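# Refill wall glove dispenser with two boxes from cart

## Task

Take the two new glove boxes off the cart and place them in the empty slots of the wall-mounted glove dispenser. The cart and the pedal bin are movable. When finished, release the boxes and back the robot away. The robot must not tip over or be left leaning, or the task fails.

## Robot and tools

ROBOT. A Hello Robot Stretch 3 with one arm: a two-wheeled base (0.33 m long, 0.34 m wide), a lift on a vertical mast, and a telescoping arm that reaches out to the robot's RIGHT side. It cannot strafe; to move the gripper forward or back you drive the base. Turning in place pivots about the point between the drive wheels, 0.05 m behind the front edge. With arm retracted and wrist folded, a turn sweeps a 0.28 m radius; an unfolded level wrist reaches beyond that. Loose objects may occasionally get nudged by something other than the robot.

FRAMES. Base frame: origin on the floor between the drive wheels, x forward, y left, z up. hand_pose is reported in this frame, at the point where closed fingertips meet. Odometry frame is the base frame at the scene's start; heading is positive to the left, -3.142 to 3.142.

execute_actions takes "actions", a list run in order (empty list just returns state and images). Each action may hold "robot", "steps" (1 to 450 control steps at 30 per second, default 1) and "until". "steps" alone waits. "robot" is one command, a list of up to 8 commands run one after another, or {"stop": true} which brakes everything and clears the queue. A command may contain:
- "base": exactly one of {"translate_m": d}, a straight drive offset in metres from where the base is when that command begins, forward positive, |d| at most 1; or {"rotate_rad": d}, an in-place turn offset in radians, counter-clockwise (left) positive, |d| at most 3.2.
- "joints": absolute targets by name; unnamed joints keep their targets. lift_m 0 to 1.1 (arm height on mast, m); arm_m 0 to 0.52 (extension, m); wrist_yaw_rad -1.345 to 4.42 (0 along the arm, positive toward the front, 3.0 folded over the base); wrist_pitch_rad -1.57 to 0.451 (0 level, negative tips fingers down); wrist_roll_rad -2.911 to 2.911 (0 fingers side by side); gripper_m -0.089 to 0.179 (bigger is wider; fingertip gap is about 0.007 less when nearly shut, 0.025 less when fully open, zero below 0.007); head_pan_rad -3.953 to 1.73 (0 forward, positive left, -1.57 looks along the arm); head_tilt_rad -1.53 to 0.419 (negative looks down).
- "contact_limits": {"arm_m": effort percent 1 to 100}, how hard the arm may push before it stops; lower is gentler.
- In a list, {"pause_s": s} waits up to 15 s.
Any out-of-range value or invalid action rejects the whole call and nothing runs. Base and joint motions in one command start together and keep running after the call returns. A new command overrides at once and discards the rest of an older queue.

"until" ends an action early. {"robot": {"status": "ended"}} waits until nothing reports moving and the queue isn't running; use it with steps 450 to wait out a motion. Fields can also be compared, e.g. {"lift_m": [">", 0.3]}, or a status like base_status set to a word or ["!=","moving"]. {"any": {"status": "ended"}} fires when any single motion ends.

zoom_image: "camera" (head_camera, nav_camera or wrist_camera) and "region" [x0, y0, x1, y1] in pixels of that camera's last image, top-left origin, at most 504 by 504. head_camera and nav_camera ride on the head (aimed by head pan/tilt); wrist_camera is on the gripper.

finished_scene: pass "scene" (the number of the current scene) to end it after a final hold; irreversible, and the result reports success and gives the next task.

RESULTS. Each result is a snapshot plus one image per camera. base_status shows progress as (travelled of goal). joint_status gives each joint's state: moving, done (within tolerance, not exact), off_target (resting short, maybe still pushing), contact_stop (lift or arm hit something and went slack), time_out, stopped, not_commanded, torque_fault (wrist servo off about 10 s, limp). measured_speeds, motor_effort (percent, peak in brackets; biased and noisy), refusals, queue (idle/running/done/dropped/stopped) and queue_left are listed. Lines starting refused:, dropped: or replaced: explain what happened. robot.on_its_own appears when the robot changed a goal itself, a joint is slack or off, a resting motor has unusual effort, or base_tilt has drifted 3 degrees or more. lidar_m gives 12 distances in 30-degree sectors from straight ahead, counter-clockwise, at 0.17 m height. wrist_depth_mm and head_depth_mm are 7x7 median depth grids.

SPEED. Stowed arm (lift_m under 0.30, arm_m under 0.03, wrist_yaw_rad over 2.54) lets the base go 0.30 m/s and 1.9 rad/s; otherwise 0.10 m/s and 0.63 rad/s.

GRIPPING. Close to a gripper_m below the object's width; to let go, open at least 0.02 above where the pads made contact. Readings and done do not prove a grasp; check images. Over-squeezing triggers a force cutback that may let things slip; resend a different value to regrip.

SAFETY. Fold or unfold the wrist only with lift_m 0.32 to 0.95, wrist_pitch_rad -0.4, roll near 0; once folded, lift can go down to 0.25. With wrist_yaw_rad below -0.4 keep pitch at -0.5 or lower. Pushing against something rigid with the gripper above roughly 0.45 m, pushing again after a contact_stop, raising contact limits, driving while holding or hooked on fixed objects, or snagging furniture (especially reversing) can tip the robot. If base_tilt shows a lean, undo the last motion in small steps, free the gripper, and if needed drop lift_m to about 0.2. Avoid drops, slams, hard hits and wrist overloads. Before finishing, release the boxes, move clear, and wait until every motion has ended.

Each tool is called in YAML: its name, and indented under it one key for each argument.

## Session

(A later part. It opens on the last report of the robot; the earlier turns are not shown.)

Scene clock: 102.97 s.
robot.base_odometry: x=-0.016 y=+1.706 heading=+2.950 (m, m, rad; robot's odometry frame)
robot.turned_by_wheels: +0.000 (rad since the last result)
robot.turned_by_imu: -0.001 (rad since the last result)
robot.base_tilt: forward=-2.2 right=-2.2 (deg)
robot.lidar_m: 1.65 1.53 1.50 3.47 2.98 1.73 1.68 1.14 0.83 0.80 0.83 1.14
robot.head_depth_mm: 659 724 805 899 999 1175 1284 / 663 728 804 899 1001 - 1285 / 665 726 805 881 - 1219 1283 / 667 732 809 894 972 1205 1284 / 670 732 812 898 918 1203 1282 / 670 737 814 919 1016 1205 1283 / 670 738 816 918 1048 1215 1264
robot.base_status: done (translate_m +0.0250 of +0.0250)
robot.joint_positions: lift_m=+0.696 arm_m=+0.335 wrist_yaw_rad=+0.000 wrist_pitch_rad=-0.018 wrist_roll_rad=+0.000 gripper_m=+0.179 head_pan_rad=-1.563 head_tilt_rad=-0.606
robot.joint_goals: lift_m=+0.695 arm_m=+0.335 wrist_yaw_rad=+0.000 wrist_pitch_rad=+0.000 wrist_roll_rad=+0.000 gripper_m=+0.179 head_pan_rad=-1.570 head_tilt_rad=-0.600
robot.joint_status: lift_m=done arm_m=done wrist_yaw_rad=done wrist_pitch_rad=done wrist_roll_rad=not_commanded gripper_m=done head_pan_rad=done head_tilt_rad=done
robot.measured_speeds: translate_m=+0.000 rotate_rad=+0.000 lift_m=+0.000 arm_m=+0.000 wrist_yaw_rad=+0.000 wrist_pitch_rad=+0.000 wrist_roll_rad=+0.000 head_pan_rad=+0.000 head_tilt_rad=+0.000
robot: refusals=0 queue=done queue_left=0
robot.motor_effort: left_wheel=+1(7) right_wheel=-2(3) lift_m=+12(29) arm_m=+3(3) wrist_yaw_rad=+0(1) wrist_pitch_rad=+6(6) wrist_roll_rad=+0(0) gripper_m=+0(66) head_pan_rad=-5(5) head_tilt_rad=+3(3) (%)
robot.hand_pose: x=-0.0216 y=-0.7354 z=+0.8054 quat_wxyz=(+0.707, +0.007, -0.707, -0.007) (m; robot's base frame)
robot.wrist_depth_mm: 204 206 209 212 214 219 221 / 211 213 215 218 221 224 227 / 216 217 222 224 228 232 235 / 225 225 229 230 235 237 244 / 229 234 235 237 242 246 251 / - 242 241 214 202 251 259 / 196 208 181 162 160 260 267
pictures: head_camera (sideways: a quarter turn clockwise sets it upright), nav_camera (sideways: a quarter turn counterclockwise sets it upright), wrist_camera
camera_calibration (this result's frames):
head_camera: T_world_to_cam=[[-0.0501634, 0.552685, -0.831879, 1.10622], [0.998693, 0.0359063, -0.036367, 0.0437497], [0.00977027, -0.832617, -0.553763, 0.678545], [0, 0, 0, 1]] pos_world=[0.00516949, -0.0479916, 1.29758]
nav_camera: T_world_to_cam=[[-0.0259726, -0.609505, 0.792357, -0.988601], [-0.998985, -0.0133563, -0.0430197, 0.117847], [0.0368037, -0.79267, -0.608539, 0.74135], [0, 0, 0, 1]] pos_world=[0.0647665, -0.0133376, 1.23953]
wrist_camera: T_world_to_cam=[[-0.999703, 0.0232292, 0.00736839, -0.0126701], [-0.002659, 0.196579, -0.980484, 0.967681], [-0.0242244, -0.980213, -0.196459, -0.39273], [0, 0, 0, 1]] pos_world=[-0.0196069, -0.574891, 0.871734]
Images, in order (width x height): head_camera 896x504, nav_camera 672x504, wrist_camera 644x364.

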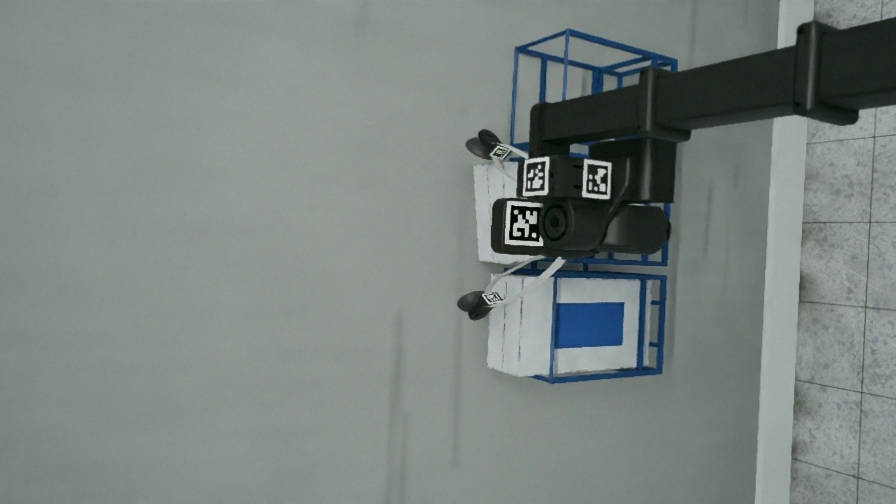

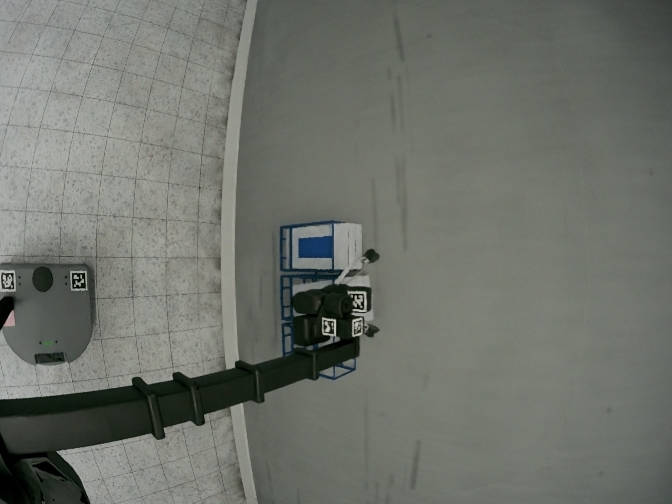

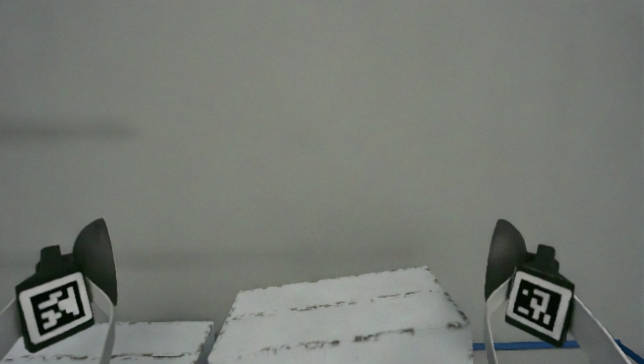

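execute_actions:
  actions:
    - {"robot":{"joints":{"gripper_m":0.10,"lift_m":0.71}},"steps":40}
    - {"robot":{"joints":{"lift_m":0.675}},"steps":60,"until":{"robot":{"status":"ended"}}}

Scene clock: 105.50 s.
robot.base_odometry: x=-0.016 y=+1.706 heading=+2.950 (m, m, rad; robot's odometry frame)
robot.turned_by_wheels: +0.000 (rad since the last result)
robot.turned_by_imu: -0.001 (rad since the last result)
robot.base_tilt: forward=-2.2 right=-2.3 (deg)
robot.lidar_m: 1.65 1.52 1.51 3.49 2.99 1.74 1.68 1.14 0.83 0.80 0.83 1.14
robot.head_depth_mm: 661 725 802 899 1001 1173 1296 / 664 727 802 905 997 - 1288 / 665 728 807 888 - 1216 1287 / 667 729 809 894 976 1218 1287 / 669 732 811 895 918 1200 1280 / 670 736 813 911 1019 1209 1279 / 670 740 817 918 1042 1212 1266
robot.base_status: done (translate_m +0.0250 of +0.0250)
robot.joint_positions: lift_m=+0.676 arm_m=+0.335 wrist_yaw_rad=+0.000 wrist_pitch_rad=-0.001 wrist_roll_rad=-0.001 gripper_m=+0.100 head_pan_rad=-1.563 head_tilt_rad=-0.606
robot.joint_goals: lift_m=+0.675 arm_m=+0.335 wrist_yaw_rad=+0.000 wrist_pitch_rad=+0.000 wrist_roll_rad=-0.001 gripper_m=+0.100 head_pan_rad=-1.570 head_tilt_rad=-0.600
robot.joint_status: lift_m=done arm_m=done wrist_yaw_rad=done wrist_pitch_rad=done wrist_roll_rad=not_commanded gripper_m=done head_pan_rad=done head_tilt_rad=done
robot.measured_speeds: translate_m=+0.000 rotate_rad=+0.000 lift_m=+0.000 arm_m=+0.000 wrist_yaw_rad=+0.000 wrist_pitch_rad=+0.000 wrist_roll_rad=+0.000 head_pan_rad=+0.000 head_tilt_rad=+0.000
robot: refusals=0 queue=done queue_left=0
robot.motor_effort: left_wheel=+2(2) right_wheel=-1(2) lift_m=+11(30) arm_m=+4(3) wrist_yaw_rad=+1(0) wrist_pitch_rad=+0(6) wrist_roll_rad=+1(1) gripper_m=+0(86) head_pan_rad=-6(5) head_tilt_rad=+3(3) (%)
robot.hand_pose: x=-0.0216 y=-0.7359 z=+0.7901 quat_wxyz=(+0.708, +0.000, -0.706, -0.001) (m; robot's base frame)
robot.wrist_depth_mm: 207 210 211 214 216 219 223 / 212 215 217 219 225 226 231 / 218 219 220 226 230 231 235 / 224 226 229 230 235 240 240 / 227 229 235 237 239 246 251 / 233 235 215 185 169 253 257 / 192 177 156 155 158 259 264
pictures: head_camera (sideways: a quarter turn clockwise sets it upright), nav_camera (sideways: a quarter turn counterclockwise sets it upright), wrist_camera
camera_calibration (this result's frames):
head_camera: T_world_to_cam=[[-0.0501635, 0.552684, -0.831879, 1.10622], [0.998693, 0.0359066, -0.036367, 0.0437497], [0.00977047, -0.832617, -0.553763, 0.678545], [0, 0, 0, 1]] pos_world=[0.0051695, -0.0479916, 1.29758]
nav_camera: T_world_to_cam=[[-0.0259724, -0.609505, 0.792357, -0.988601], [-0.998985, -0.0133566, -0.0430197, 0.117847], [0.0368039, -0.79267, -0.608539, 0.74135], [0, 0, 0, 1]] pos_world=[0.0647665, -0.0133376, 1.23953]
wrist_camera: T_world_to_cam=[[-0.999691, 0.0233578, 0.00854751, -0.0133835], [-0.00422732, 0.179093, -0.983823, 0.942454], [-0.0245108, -0.983555, -0.178939, -0.412521], [0, 0, 0, 1]] pos_world=[-0.0195065, -0.574211, 0.853506]
Images, in order (width x height): head_camera 896x504, nav_camera 672x504, wrist_camera 644x364.

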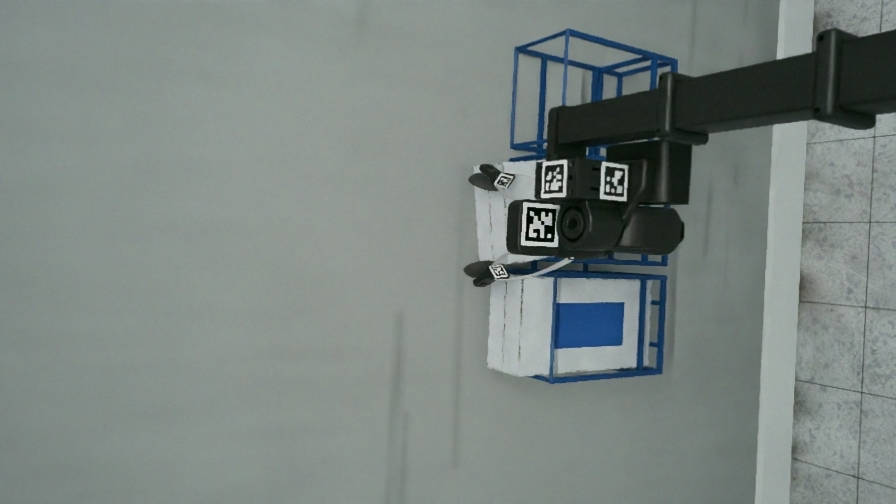

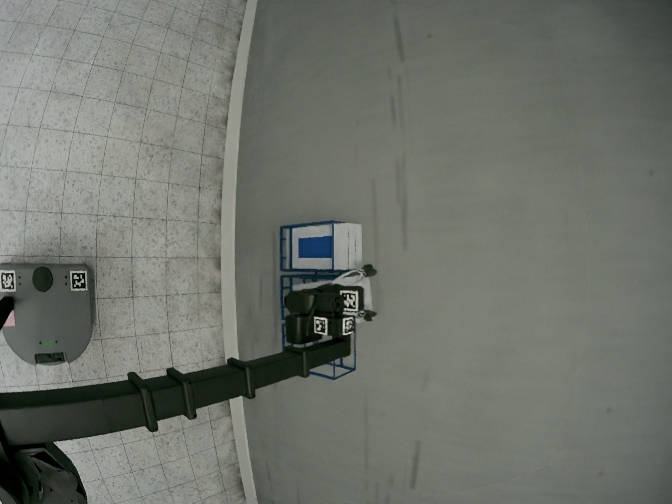

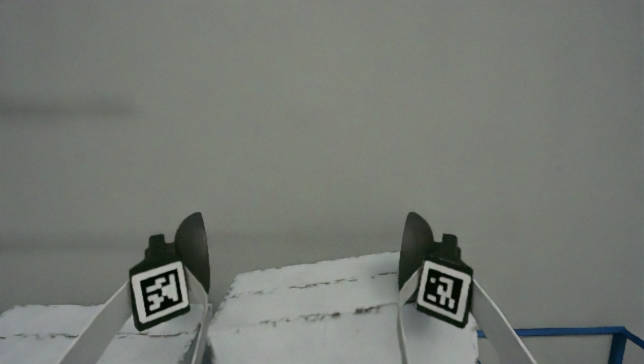

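Right pad is just touching the high corner. Push further.

execute_actions:
  actions:
    - {"robot":{"joints":{"lift_m":0.645,"wrist_pitch_rad":-0.1}},"steps":60,"until":{"robot":{"status":"ended"}}}
    - {"steps":10}

Scene clock: 106.53 s.
robot.base_odometry: x=-0.016 y=+1.706 heading=+2.950 (m, m, rad; robot's odometry frame)
robot.turned_by_wheels: +0.000 (rad since the last result)
robot.turned_by_imu: +0.000 (rad since the last result)
robot.base_tilt: forward=-2.2 right=-2.2 (deg)
robot.lidar_m: 1.65 1.53 1.50 3.49 2.98 1.73 1.68 1.14 0.83 0.80 0.83 1.14
robot.head_depth_mm: 662 724 805 900 998 1180 1297 / 666 725 809 900 1000 - - / 663 730 808 887 876 1226 1275 / 665 731 809 891 976 1223 1284 / 673 732 812 901 922 1199 1277 / 672 737 815 913 1018 1212 1267 / 673 738 818 920 1040 1208 1277
robot.base_status: done (translate_m +0.0250 of +0.0250)
robot.joint_positions: lift_m=+0.667 arm_m=+0.335 wrist_yaw_rad=-0.001 wrist_pitch_rad=-0.002 wrist_roll_rad=-0.026 gripper_m=+0.100 head_pan_rad=-1.563 head_tilt_rad=-0.606
robot.joint_goals: lift_m=+0.667 arm_m=+0.335 wrist_yaw_rad=+0.000 wrist_pitch_rad=-0.100 wrist_roll_rad=-0.026 gripper_m=+0.100 head_pan_rad=-1.570 head_tilt_rad=-0.600
robot.joint_status: lift_m=contact_stop arm_m=done wrist_yaw_rad=done wrist_pitch_rad=off_target wrist_roll_rad=not_commanded gripper_m=done head_pan_rad=done head_tilt_rad=done
robot.measured_speeds: translate_m=+0.000 rotate_rad=+0.000 lift_m=+0.000 arm_m=+0.000 wrist_yaw_rad=+0.000 wrist_pitch_rad=+0.000 wrist_roll_rad=+0.000 head_pan_rad=+0.000 head_tilt_rad=+0.000
robot: refusals=0 queue=dropped queue_left=0
robot.on_its_own: lift_m is slack since a contact_stop, until your next command for it (your +0.645 is given up); wrist_pitch_rad is at rest, and its effort (-32) is outside its rest range (-20 to +32)
robot.motor_effort: left_wheel=+2(1) right_wheel=-1(1) lift_m=+20(20) arm_m=+4(3) wrist_yaw_rad=+1(0) wrist_pitch_rad=-32(33) wrist_roll_rad=+11(11) gripper_m=+0(1) head_pan_rad=-5(5) head_tilt_rad=+4(3) (%)
robot.hand_pose: x=-0.0216 y=-0.7358 z=+0.7805 quat_wxyz=(+0.716, +0.001, -0.698, -0.001) (m; robot's base frame)
robot.wrist_depth_mm: 207 209 212 215 218 220 224 / 212 214 216 221 223 226 230 / 216 219 224 225 229 232 235 / 222 225 229 232 233 240 242 / 229 231 236 237 241 244 250 / 233 234 185 172 160 253 258 / 172 164 156 156 157 260 264
pictures: head_camera (sideways: a quarter turn clockwise sets it upright), nav_camera (sideways: a quarter turn counterclockwise sets it upright), wrist_camera
camera_calibration (this result's frames):
head_camera: T_world_to_cam=[[-0.050163, 0.552682, -0.831881, 1.10622], [0.998693, 0.0359056, -0.0363671, 0.0437498], [0.00976978, -0.832618, -0.553761, 0.678543], [0, 0, 0, 1]] pos_world=[0.00516946, -0.0479916, 1.29758]
nav_camera: T_world_to_cam=[[-0.0259729, -0.609503, 0.792358, -0.988603], [-0.998985, -0.0133559, -0.0430197, 0.117847], [0.0368033, -0.792671, -0.608537, 0.741347], [0, 0, 0, 1]] pos_world=[0.0647665, -0.0133378, 1.23953]
wrist_camera: T_world_to_cam=[[-0.999182, 0.02333, 0.0330379, -0.0324424], [-0.0282822, 0.180898, -0.983095, 0.933293], [-0.0289121, -0.983225, -0.18009, -0.41314], [0, 0, 0, 1]] pos_world=[-0.017965, -0.574283, 0.844185]
Images, in order (width x height): head_camera 896x504, nav_camera 672x504, wrist_camera 644x364.

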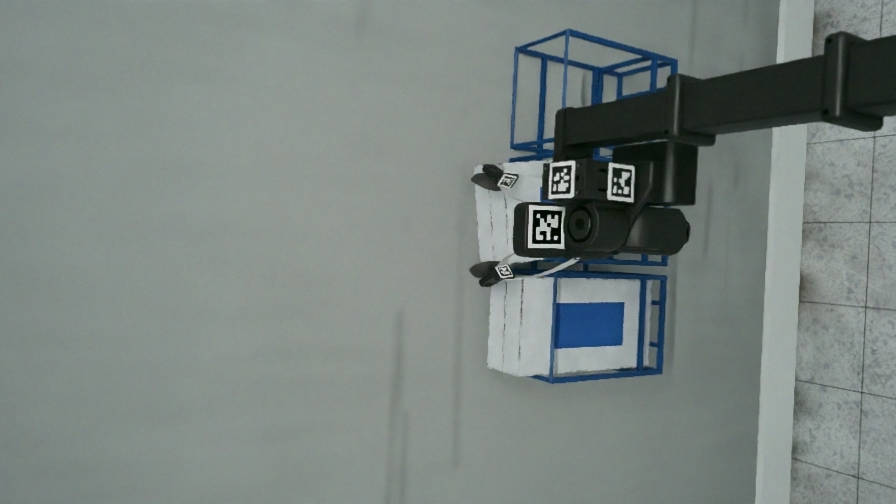

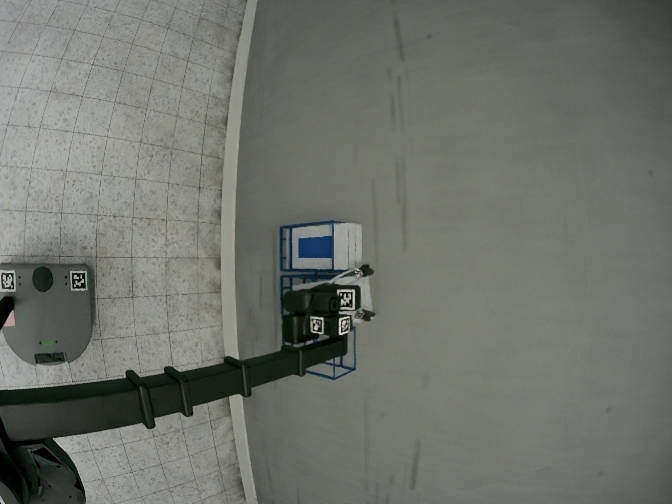

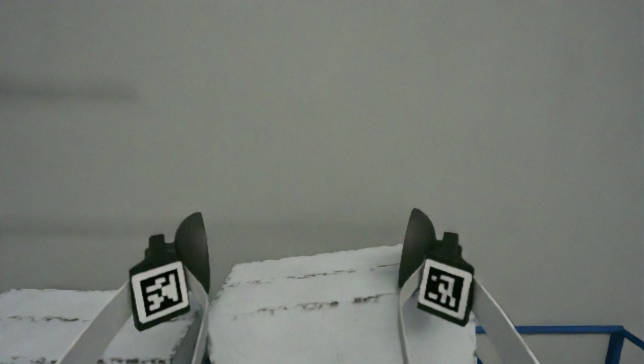

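execute_actions:
  actions:
    - {"robot":{"joints":{"lift_m":0.674,"wrist_pitch_rad":0.0,"wrist_roll_rad":0.0}},"steps":25}
    - {"robot":{"base":{"translate_m":-0.025}},"steps":60,"until":{"robot":{"status":"ended"}}}

Scene clock: 108.97 s.
robot.base_odometry: x=+0.008 y=+1.702 heading=+2.950 (m, m, rad; robot's odometry frame)
robot.turned_by_wheels: +0.000 (rad since the last result)
robot.turned_by_imu: +0.000 (rad since the last result)
robot.base_tilt: forward=-2.2 right=-2.3 (deg)
robot.lidar_m: 1.68 1.54 1.51 3.49 2.94 1.70 1.65 1.14 0.84 0.80 0.83 1.14
robot.head_depth_mm: 660 726 799 897 1004 1181 1294 / 662 726 806 900 985 - 1288 / 666 727 807 889 - 1209 1281 / 666 732 811 886 915 1223 1280 / 666 735 809 897 919 1198 1271 / 671 736 812 913 977 1210 1267 / 675 738 815 920 1041 1203 1267
robot.base_status: done (translate_m -0.0250 of -0.0250)
robot.joint_positions: lift_m=+0.674 arm_m=+0.335 wrist_yaw_rad=+0.018 wrist_pitch_rad=+0.007 wrist_roll_rad=-0.008 gripper_m=+0.100 head_pan_rad=-1.563 head_tilt_rad=-0.606
robot.joint_goals: lift_m=+0.674 arm_m=+0.335 wrist_yaw_rad=+0.000 wrist_pitch_rad=+0.000 wrist_roll_rad=+0.000 gripper_m=+0.100 head_pan_rad=-1.570 head_tilt_rad=-0.600
robot.joint_status: lift_m=done arm_m=done wrist_yaw_rad=done wrist_pitch_rad=done wrist_roll_rad=done gripper_m=done head_pan_rad=done head_tilt_rad=done
robot.measured_speeds: translate_m=+0.000 rotate_rad=+0.000 lift_m=+0.000 arm_m=+0.000 wrist_yaw_rad=+0.000 wrist_pitch_rad=+0.000 wrist_roll_rad=+0.000 head_pan_rad=+0.000 head_tilt_rad=+0.000
robot: refusals=0 queue=done queue_left=0
robot.on_its_own: wrist_yaw_rad is at rest, and its effort (-13) is outside its rest range (-12 to +12)
robot.motor_effort: left_wheel=+7(8) right_wheel=-9(9) lift_m=+28(27) arm_m=+4(4) wrist_yaw_rad=-13(13) wrist_pitch_rad=-2(35) wrist_roll_rad=+3(10) gripper_m=+4(4) head_pan_rad=-5(5) head_tilt_rad=+3(3) (%)
robot.hand_pose: x=-0.0169 y=-0.7360 z=+0.7901 quat_wxyz=(+0.710, +0.004, -0.704, +0.009) (m; robot's base frame)
robot.wrist_depth_mm: 209 211 211 216 216 217 220 / 217 215 219 219 223 225 226 / 221 222 223 226 227 231 229 / 224 225 230 233 234 236 239 / 233 232 237 236 239 244 245 / 238 238 189 178 - 248 251 / 191 182 154 154 156 252 257
pictures: head_camera (sideways: a quarter turn clockwise sets it upright), nav_camera (sideways: a quarter turn counterclockwise sets it upright), wrist_camera
camera_calibration (this result's frames):
head_camera: T_world_to_cam=[[-0.0501629, 0.552682, -0.831881, 1.10622], [0.998693, 0.0359054, -0.0363671, 0.0437498], [0.00976959, -0.832618, -0.553761, 0.678542], [0, 0, 0, 1]] pos_world=[0.00516945, -0.0479916, 1.29758]
nav_camera: T_world_to_cam=[[-0.0259731, -0.609503, 0.792358, -0.988603], [-0.998985, -0.0133556, -0.0430197, 0.117847], [0.0368031, -0.792671, -0.608537, 0.741347], [0, 0, 0, 1]] pos_world=[0.0647665, -0.0133379, 1.23953]
wrist_camera: T_world_to_cam=[[-0.999867, 0.00515299, 0.0154456, -0.0275346], [-0.0143365, 0.171093, -0.985151, 0.937483], [-0.00771911, -0.985241, -0.170997, -0.419782], [0, 0, 0, 1]] pos_world=[-0.017331, -0.573841, 0.852206]
Images, in order (width x height): head_camera 896x504, nav_camera 672x504, wrist_camera 644x364.

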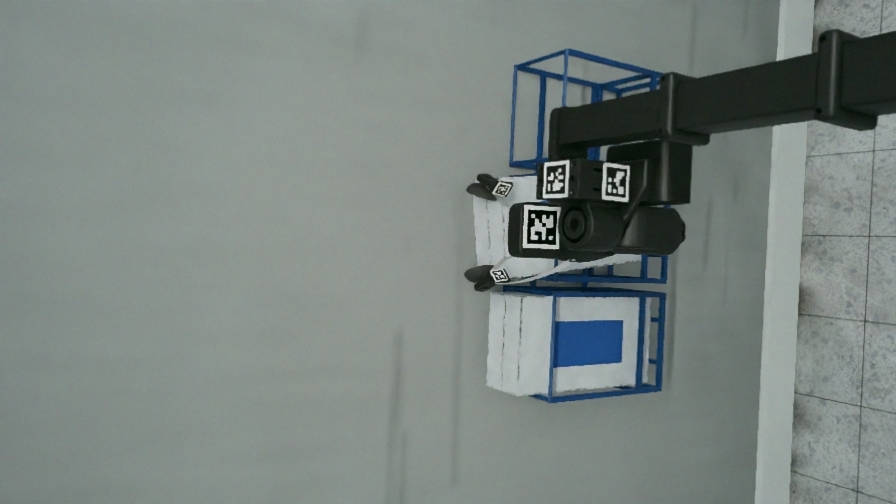

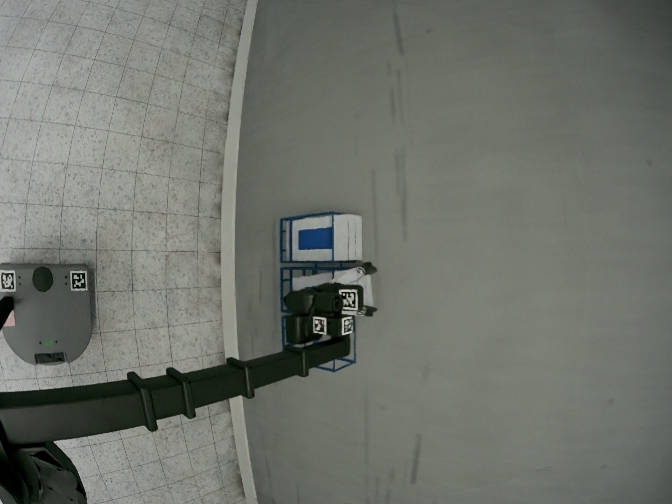

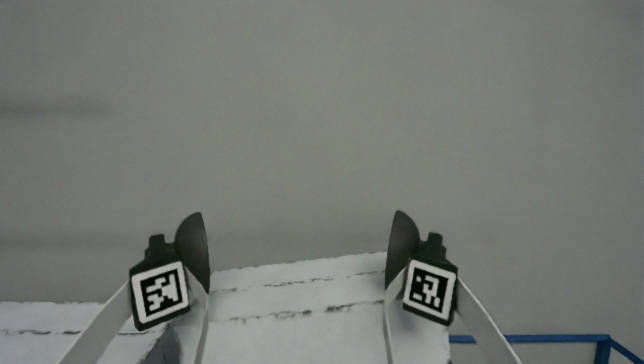

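execute_actions:
  actions:
    - {"robot":[{"joints":{"lift_m":0.72}},{"joints":{"arm_m":0.1}},{"joints":{"lift_m":0.60,"wrist_pitch_rad":-0.2}}],"steps":300,"until":{"robot":{"status":"ended"}}}

zoom_image:
  camera: "wrist_camera"
  region: [160,60,480,364]

zoom_image:
  camera: "head_camera"
  region: [440,130,720,420]

Scene clock: 115.20 s.
robot.base_odometry: x=+0.008 y=+1.702 heading=+2.950 (m, m, rad; robot's odometry frame)
robot.turned_by_wheels: +0.000 (rad since the last result)
robot.turned_by_imu: -0.002 (rad since the last result)
robot.base_tilt: forward=-2.2 right=-2.3 (deg)
robot.lidar_m: 1.68 1.53 1.52 3.50 2.95 1.70 1.66 1.14 0.83 0.80 0.83 1.14
robot.head_depth_mm: 661 727 800 897 1014 1181 1296 / 663 727 803 897 1020 1186 1286 / 665 725 811 890 935 1166 1281 / 666 733 810 893 905 1193 1283 / 668 732 814 899 918 1202 1276 / 671 736 816 917 975 1206 1267 / 674 737 817 920 1039 1213 1272
robot.base_status: done (translate_m -0.0250 of -0.0250)
robot.joint_positions: lift_m=+0.601 arm_m=+0.100 wrist_yaw_rad=+0.002 wrist_pitch_rad=-0.217 wrist_roll_rad=-0.004 gripper_m=+0.100 head_pan_rad=-1.563 head_tilt_rad=-0.606
robot.joint_goals: lift_m=+0.600 arm_m=+0.100 wrist_yaw_rad=+0.000 wrist_pitch_rad=-0.200 wrist_roll_rad=+0.000 gripper_m=+0.100 head_pan_rad=-1.570 head_tilt_rad=-0.600
robot.joint_status: lift_m=done arm_m=done wrist_yaw_rad=done wrist_pitch_rad=done wrist_roll_rad=done gripper_m=done head_pan_rad=done head_tilt_rad=done
robot.measured_speeds: translate_m=+0.000 rotate_rad=+0.000 lift_m=+0.000 arm_m=+0.000 wrist_yaw_rad=+0.000 wrist_pitch_rad=+0.000 wrist_roll_rad=+0.000 head_pan_rad=+0.000 head_tilt_rad=+0.000
robot: refusals=0 queue=done queue_left=0
robot.motor_effort: left_wheel=+3(7) right_wheel=-2(10) lift_m=+12(29) arm_m=-3(6) wrist_yaw_rad=-1(13) wrist_pitch_rad=+6(7) wrist_roll_rad=+2(3) gripper_m=+0(4) head_pan_rad=-4(5) head_tilt_rad=+4(3) (%)
robot.hand_pose: x=-0.0210 y=-0.4903 z=+0.6604 quat_wxyz=(+0.705, +0.078, -0.701, -0.076) (m; robot's base frame)
robot.wrist_depth_mm: 407 403 409 406 424 427 432 / 432 356 354 351 441 446 457 / 451 368 374 374 474 473 486 / 476 398 404 393 503 513 524 / 510 424 427 419 526 544 561 / 546 541 562 574 570 583 604 / 600 606 607 615 646 646 649
pictures: head_camera (sideways: a quarter turn clockwise sets it upright), nav_camera (sideways: a quarter turn counterclockwise sets it upright), wrist_camera
camera_calibration (this result's frames):
head_camera: T_world_to_cam=[[-0.0501621, 0.552665, -0.831893, 1.10623], [0.998693, 0.0359034, -0.0363676, 0.0437505], [0.00976868, -0.83263, -0.553744, 0.67852], [0, 0, 0, 1]] pos_world=[0.00516939, -0.0479917, 1.29758]
nav_camera: T_world_to_cam=[[-0.0259739, -0.609486, 0.792371, -0.988619], [-0.998985, -0.0133553, -0.0430196, 0.117847], [0.0368022, -0.792684, -0.608521, 0.741325], [0, 0, 0, 1]] pos_world=[0.0647665, -0.0133392, 1.23953]
wrist_camera: T_world_to_cam=[[-0.999708, 0.0183232, 0.015776, -0.0247327], [-0.00746961, 0.386508, -0.922256, 0.831916], [-0.0229962, -0.922104, -0.386258, -0.0271186], [0, 0, 0, 1]] pos_world=[-0.019135, -0.346095, 0.757155]
Images, in order (width x height): head_camera 896x504, nav_camera 672x504, wrist_camera 644x364.

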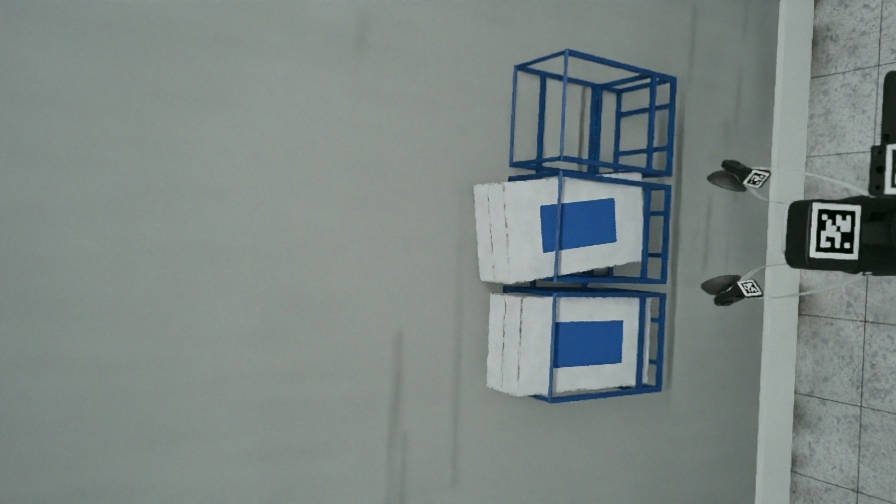

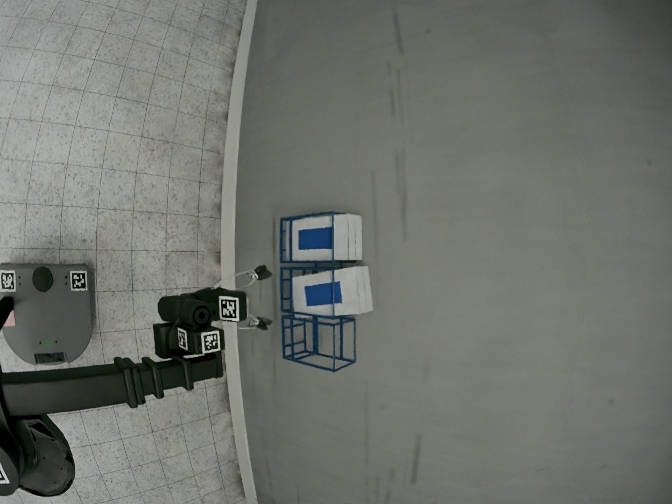

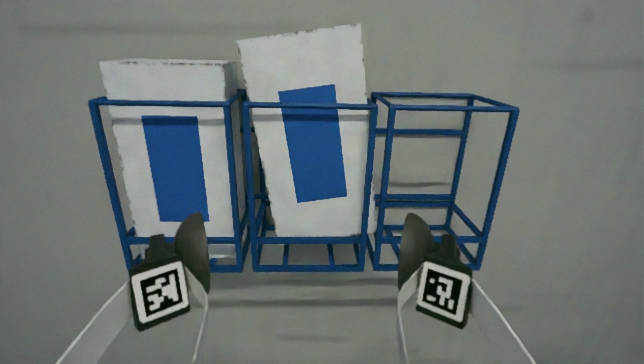

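Region (160, 60, 480, 364) of wrist_camera's 644x364 image, scaled by 1.575; it fills the top 479 rows of this view, and the rest is white.

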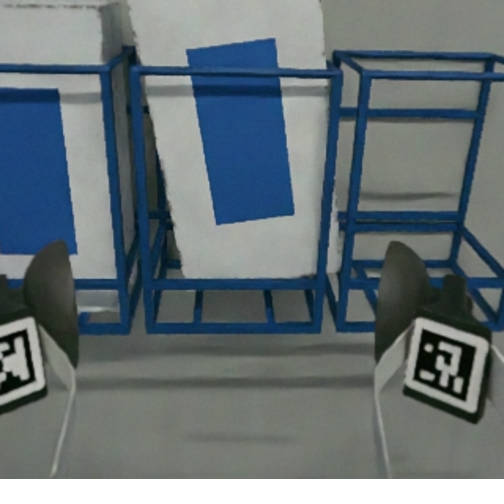

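Region (440, 130, 720, 420) of head_camera's 896x504 image, scaled by 1.738, with more detail than that image has; it fills the left 487 columns of this view, and the rest is white.

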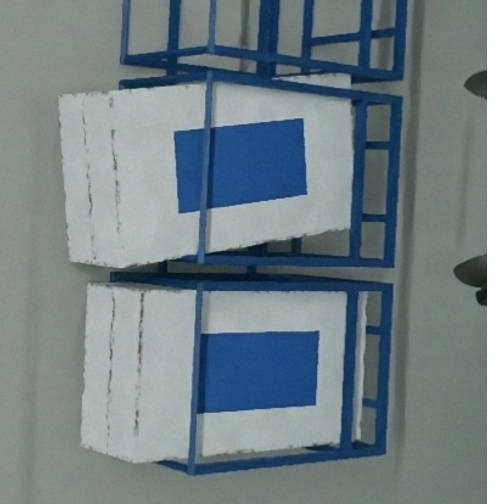

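execute_actions:
  actions:
    - {"robot":[{"base":{"translate_m":-0.015},"joints":{"lift_m":0.505,"wrist_pitch_rad":0.0,"gripper_m":0.0}},{"joints":{"arm_m":0.25}}],"steps":300,"until":{"robot":{"status":"ended"}}}

Scene clock: 119.33 s.
robot.base_odometry: x=+0.023 y=+1.699 heading=+2.950 (m, m, rad; robot's odometry frame)
robot.turned_by_wheels: +0.000 (rad since the last result)
robot.turned_by_imu: -0.001 (rad since the last result)
robot.base_tilt: forward=-2.2 right=-2.2 (deg)
robot.lidar_m: 1.69 1.53 1.53 3.47 2.94 1.69 1.64 1.14 0.84 0.80 0.84 1.14
robot.head_depth_mm: 660 726 799 895 1011 1182 1289 / 665 726 804 903 1018 1177 1286 / 667 727 811 892 970 1183 - / 664 732 809 885 905 1178 1258 / 668 732 813 900 938 1195 1275 / 668 737 811 902 941 1209 1274 / 673 734 820 919 1042 1213 1270
robot.base_status: done (translate_m -0.0150 of -0.0150)
robot.joint_positions: lift_m=+0.506 arm_m=+0.250 wrist_yaw_rad=+0.002 wrist_pitch_rad=-0.024 wrist_roll_rad=-0.004 gripper_m=+0.000 head_pan_rad=-1.563 head_tilt_rad=-0.606
robot.joint_goals: lift_m=+0.505 arm_m=+0.250 wrist_yaw_rad=+0.000 wrist_pitch_rad=+0.000 wrist_roll_rad=+0.000 gripper_m=+0.000 head_pan_rad=-1.570 head_tilt_rad=-0.600
robot.joint_status: lift_m=done arm_m=done wrist_yaw_rad=done wrist_pitch_rad=done wrist_roll_rad=done gripper_m=done head_pan_rad=done head_tilt_rad=done
robot.measured_speeds: translate_m=+0.000 rotate_rad=+0.000 lift_m=+0.000 arm_m=+0.000 wrist_yaw_rad=+0.000 wrist_pitch_rad=+0.000 wrist_roll_rad=+0.000 head_pan_rad=+0.000 head_tilt_rad=+0.000
robot: refusals=0 queue=done queue_left=0
robot.motor_effort: left_wheel=+2(4) right_wheel=-2(5) lift_m=+12(12) arm_m=+4(4) wrist_yaw_rad=-1(1) wrist_pitch_rad=+8(8) wrist_roll_rad=+1(1) gripper_m=-1(78) head_pan_rad=-6(4) head_tilt_rad=+3(3) (%)
robot.hand_pose: x=-0.0210 y=-0.6502 z=+0.6141 quat_wxyz=(+0.709, +0.009, -0.706, -0.008) (m; robot's base frame)
robot.wrist_depth_mm: 206 216 204 206 295 299 301 / 210 211 208 211 302 304 311 / 215 217 214 218 219 319 319 / 221 222 223 223 322 327 331 / 228 231 226 229 332 339 345 / 236 239 251 - 334 346 353 / 241 243 342 357 270 364 371
pictures: head_camera (sideways: a quarter turn clockwise sets it upright), nav_camera (sideways: a quarter turn counterclockwise sets it upright), wrist_camera
camera_calibration (this result's frames):
head_camera: T_world_to_cam=[[-0.0501617, 0.552664, -0.831893, 1.10624], [0.998693, 0.0359027, -0.0363677, 0.0437506], [0.00976809, -0.832631, -0.553742, 0.678518], [0, 0, 0, 1]] pos_world=[0.00516936, -0.0479917, 1.29758]
nav_camera: T_world_to_cam=[[-0.0259744, -0.609485, 0.792372, -0.988621], [-0.998985, -0.0133547, -0.0430196, 0.117847], [0.0368017, -0.792685, -0.608519, 0.741324], [0, 0, 0, 1]] pos_world=[0.0647665, -0.0133394, 1.23953]
wrist_camera: T_world_to_cam=[[-0.999717, 0.0209398, 0.0113266, -0.0166063], [-0.00686859, 0.201843, -0.979394, 0.765966], [-0.0227945, -0.979194, -0.201642, -0.342963], [0, 0, 0, 1]] pos_world=[-0.0191582, -0.490085, 0.681215]
Images, in order (width x height): head_camera 896x504, nav_camera 672x504, wrist_camera 644x364.

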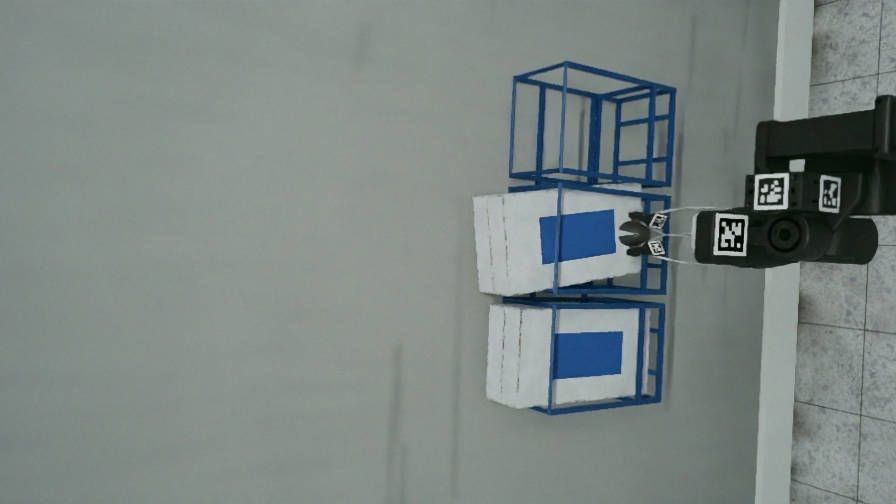

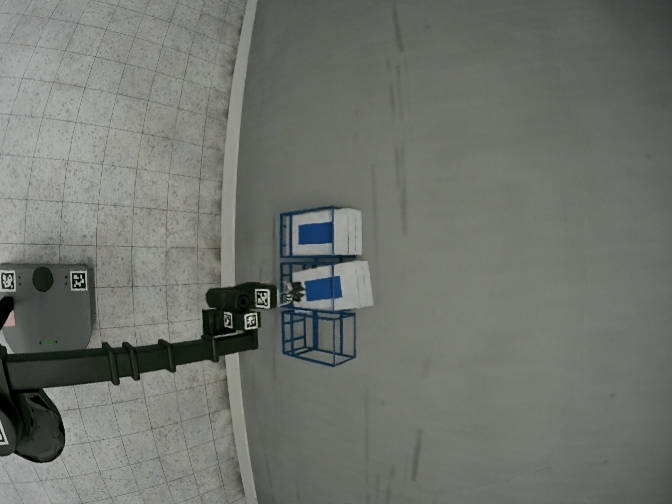

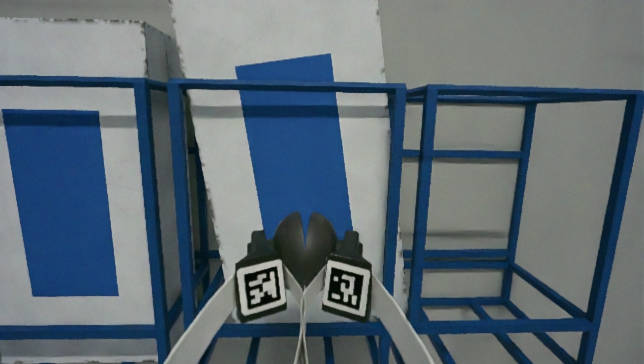

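execute_actions:
  actions:
    - {"robot":{"joints":{"arm_m":0.32},"contact_limits":{"arm_m":20}},"steps":90,"until":{"robot":{"status":"ended"}}}
    - {"robot":{"base":{"translate_m":0.03}},"steps":90,"until":{"robot":{"base_status":["!=","moving"]}}}

Scene clock: 122.40 s.
robot.base_odometry: x=-0.007 y=+1.705 heading=+2.949 (m, m, rad; robot's odometry frame)
robot.turned_by_wheels: -0.001 (rad since the last result)
robot.turned_by_imu: -0.002 (rad since the last result)
robot.base_tilt: forward=-2.2 right=-2.2 (deg)
robot.lidar_m: 1.66 1.53 1.50 3.48 2.98 1.72 1.67 1.14 0.84 0.80 0.84 1.14
robot.head_depth_mm: 660 724 803 898 1022 1172 1293 / 664 727 805 904 1022 1177 1290 / 667 727 808 890 931 982 1257 / 665 732 808 891 934 1195 1256 / 670 734 811 900 917 1201 1279 / 670 735 817 914 1006 1200 1282 / 672 736 822 916 1046 1215 1277
robot.base_status: done (translate_m +0.0300 of +0.0300)
robot.joint_positions: lift_m=+0.506 arm_m=+0.319 wrist_yaw_rad=-0.057 wrist_pitch_rad=-0.029 wrist_roll_rad=-0.004 gripper_m=+0.000 head_pan_rad=-1.563 head_tilt_rad=-0.606
robot.joint_goals: lift_m=+0.505 arm_m=+0.320 wrist_yaw_rad=+0.000 wrist_pitch_rad=+0.000 wrist_roll_rad=+0.000 gripper_m=+0.000 head_pan_rad=-1.570 head_tilt_rad=-0.600
robot.joint_status: lift_m=done arm_m=done wrist_yaw_rad=done wrist_pitch_rad=done wrist_roll_rad=done gripper_m=done head_pan_rad=done head_tilt_rad=done
robot.measured_speeds: translate_m=+0.000 rotate_rad=+0.000 lift_m=+0.000 arm_m=+0.000 wrist_yaw_rad=+0.000 wrist_pitch_rad=+0.000 wrist_roll_rad=+0.000 head_pan_rad=+0.000 head_tilt_rad=+0.000
robot: refusals=0 queue=done queue_left=0
robot.on_its_own: wrist_yaw_rad is at rest, and its effort (+41) is outside its rest range (-12 to +12)
robot.motor_effort: left_wheel=-11(13) right_wheel=+17(19) lift_m=+12(12) arm_m=+7(9) wrist_yaw_rad=+41(41) wrist_pitch_rad=+10(10) wrist_roll_rad=+1(1) gripper_m=-8(7) head_pan_rad=-5(5) head_tilt_rad=+3(3) (%)
robot.contact_limits: arm_m 20 (drawing in: default 18, maximum 30; extending or still: default 25, maximum 41)
robot.hand_pose: x=-0.0359 y=-0.7192 z=+0.6126 quat_wxyz=(+0.708, -0.009, -0.705, -0.031) (m; robot's base frame)
robot.wrist_depth_mm: 135 155 156 159 166 241 249 / 122 139 161 165 168 242 256 / 143 152 165 170 176 254 264 / 146 153 172 177 181 262 275 / 152 165 179 180 187 277 286 / 157 145 254 - 193 283 297 / 162 161 192 194 198 296 306
pictures: head_camera (sideways: a quarter turn clockwise sets it upright), nav_camera (sideways: a quarter turn counterclockwise sets it upright), wrist_camera
camera_calibration (this result's frames):
head_camera: T_world_to_cam=[[-0.0501602, 0.552528, -0.831984, 1.10635], [0.998693, 0.035896, -0.0363723, 0.0437566], [0.0097682, -0.832721, -0.553607, 0.678341], [0, 0, 0, 1]] pos_world=[0.00516933, -0.0479924, 1.29759]
nav_camera: T_world_to_cam=[[-0.0259758, -0.609356, 0.792471, -0.98875], [-0.998985, -0.013361, -0.0430187, 0.117846], [0.0368019, -0.792784, -0.60839, 0.741155], [0, 0, 0, 1]] pos_world=[0.0647666, -0.0133496, 1.23954]
wrist_camera: T_world_to_cam=[[-0.996806, 0.0790361, 0.0114608, 0.0117891], [0.0051875, 0.20728, -0.978268, 0.782052], [-0.0796941, -0.975084, -0.207028, -0.40687], [0, 0, 0, 1]] pos_world=[-0.0247306, -0.559768, 0.680688]
Images, in order (width x height): head_camera 896x504, nav_camera 672x504, wrist_camera 644x364.

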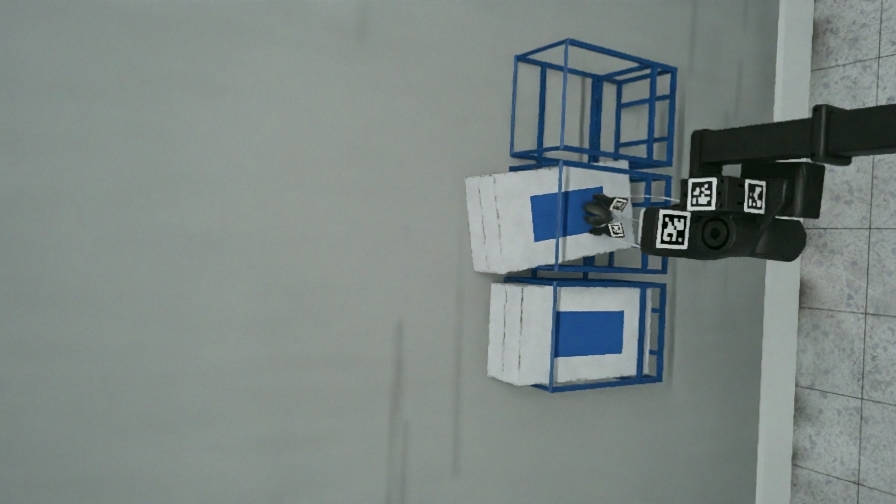

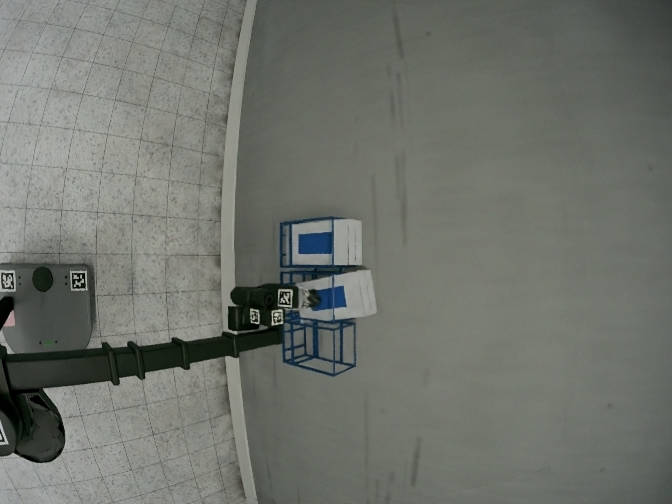

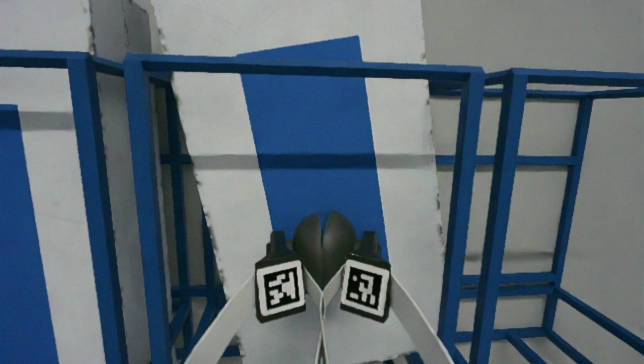

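execute_actions:
  actions:
    - {"robot":{"joints":{"lift_m":0.53}},"steps":40}
    - {"robot":{"joints":{"arm_m":0.308,"wrist_yaw_rad":0.05}},"steps":40}

Scene clock: 125.20 s.
robot.base_odometry: x=-0.007 y=+1.705 heading=+2.950 (m, m, rad; robot's odometry frame)
robot.turned_by_wheels: +0.001 (rad since the last result)
robot.turned_by_imu: +0.001 (rad since the last result)
robot.base_tilt: forward=-2.2 right=-2.2 (deg)
robot.lidar_m: 1.67 1.53 1.51 3.49 2.98 1.72 1.67 1.14 0.84 0.80 0.83 1.14
robot.head_depth_mm: 661 724 802 901 1012 1172 1287 / 662 726 805 899 1018 1167 1286 / 665 728 804 888 934 983 1237 / 666 733 812 891 897 1227 1257 / 668 732 810 892 917 1193 1284 / 670 733 812 910 1016 1202 1276 / 672 737 816 915 1045 1207 1270
robot.base_status: done (translate_m +0.0300 of +0.0300)
robot.joint_positions: lift_m=+0.529 arm_m=+0.308 wrist_yaw_rad=+0.047 wrist_pitch_rad=-0.025 wrist_roll_rad=-0.003 gripper_m=+0.000 head_pan_rad=-1.563 head_tilt_rad=-0.606
robot.joint_goals: lift_m=+0.530 arm_m=+0.308 wrist_yaw_rad=+0.050 wrist_pitch_rad=+0.000 wrist_roll_rad=+0.000 gripper_m=+0.000 head_pan_rad=-1.570 head_tilt_rad=-0.600
robot.joint_status: lift_m=done arm_m=done wrist_yaw_rad=done wrist_pitch_rad=done wrist_roll_rad=done gripper_m=done head_pan_rad=done head_tilt_rad=done
robot.measured_speeds: translate_m=+0.000 rotate_rad=+0.000 lift_m=+0.000 arm_m=+0.000 wrist_yaw_rad=+0.000 wrist_pitch_rad=+0.000 wrist_roll_rad=+0.000 head_pan_rad=+0.000 head_tilt_rad=+0.000
robot: refusals=0 queue=done queue_left=0
robot.motor_effort: left_wheel=+1(12) right_wheel=-1(18) lift_m=+29(31) arm_m=-2(10) wrist_yaw_rad=+2(41) wrist_pitch_rad=+8(22) wrist_roll_rad=+1(1) gripper_m=-3(8) head_pan_rad=-4(4) head_tilt_rad=+3(3) (%)
robot.hand_pose: x=-0.0095 y=-0.7086 z=+0.6377 quat_wxyz=(+0.708, +0.026, -0.705, +0.007) (m; robot's base frame)
robot.wrist_depth_mm: 235 232 172 170 169 236 235 / 160 158 176 175 174 242 243 / 163 162 178 179 180 179 248 / 169 170 185 186 184 188 254 / 175 174 192 190 191 193 266 / 181 181 191 - 198 198 277 / 187 187 236 206 204 168 284
pictures: head_camera (sideways: a quarter turn clockwise sets it upright), nav_camera (sideways: a quarter turn counterclockwise sets it upright), wrist_camera
camera_calibration (this result's frames):
head_camera: T_world_to_cam=[[-0.05016, 0.552515, -0.831992, 1.10636], [0.998693, 0.0358952, -0.0363727, 0.0437571], [0.00976806, -0.832729, -0.553594, 0.678325], [0, 0, 0, 1]] pos_world=[0.00516932, -0.0479925, 1.29759]
nav_camera: T_world_to_cam=[[-0.0259761, -0.609344, 0.792481, -0.988762], [-0.998985, -0.0133614, -0.0430186, 0.117846], [0.0368018, -0.792794, -0.608378, 0.74114], [0, 0, 0, 1]] pos_world=[0.0647666, -0.0133505, 1.23954]
wrist_camera: T_world_to_cam=[[-0.999653, -0.0239953, 0.0108308, -0.0356974], [-0.0154708, 0.202563, -0.979147, 0.801248], [0.021301, -0.978975, -0.202864, -0.393738], [0, 0, 0, 1]] pos_world=[-0.014902, -0.54862, 0.705051]
Images, in order (width x height): head_camera 896x504, nav_camera 672x504, wrist_camera 644x364.

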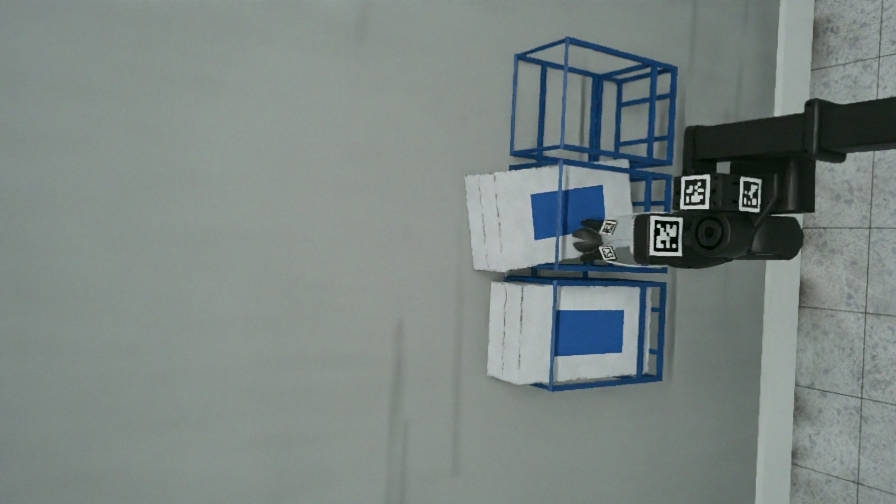

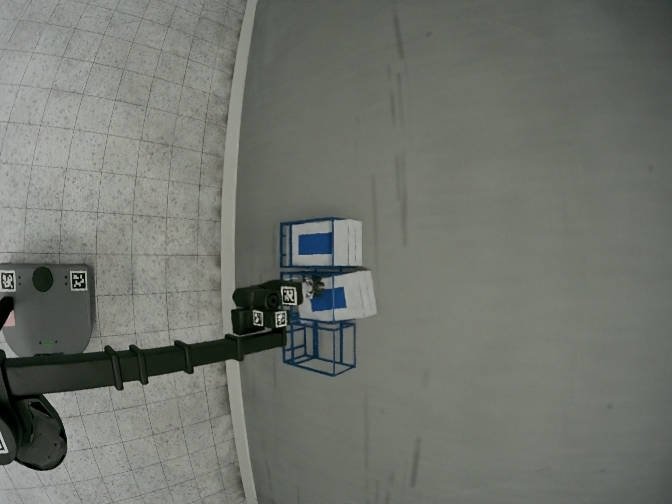

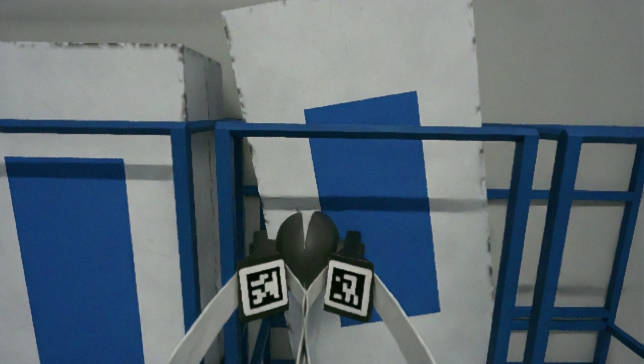

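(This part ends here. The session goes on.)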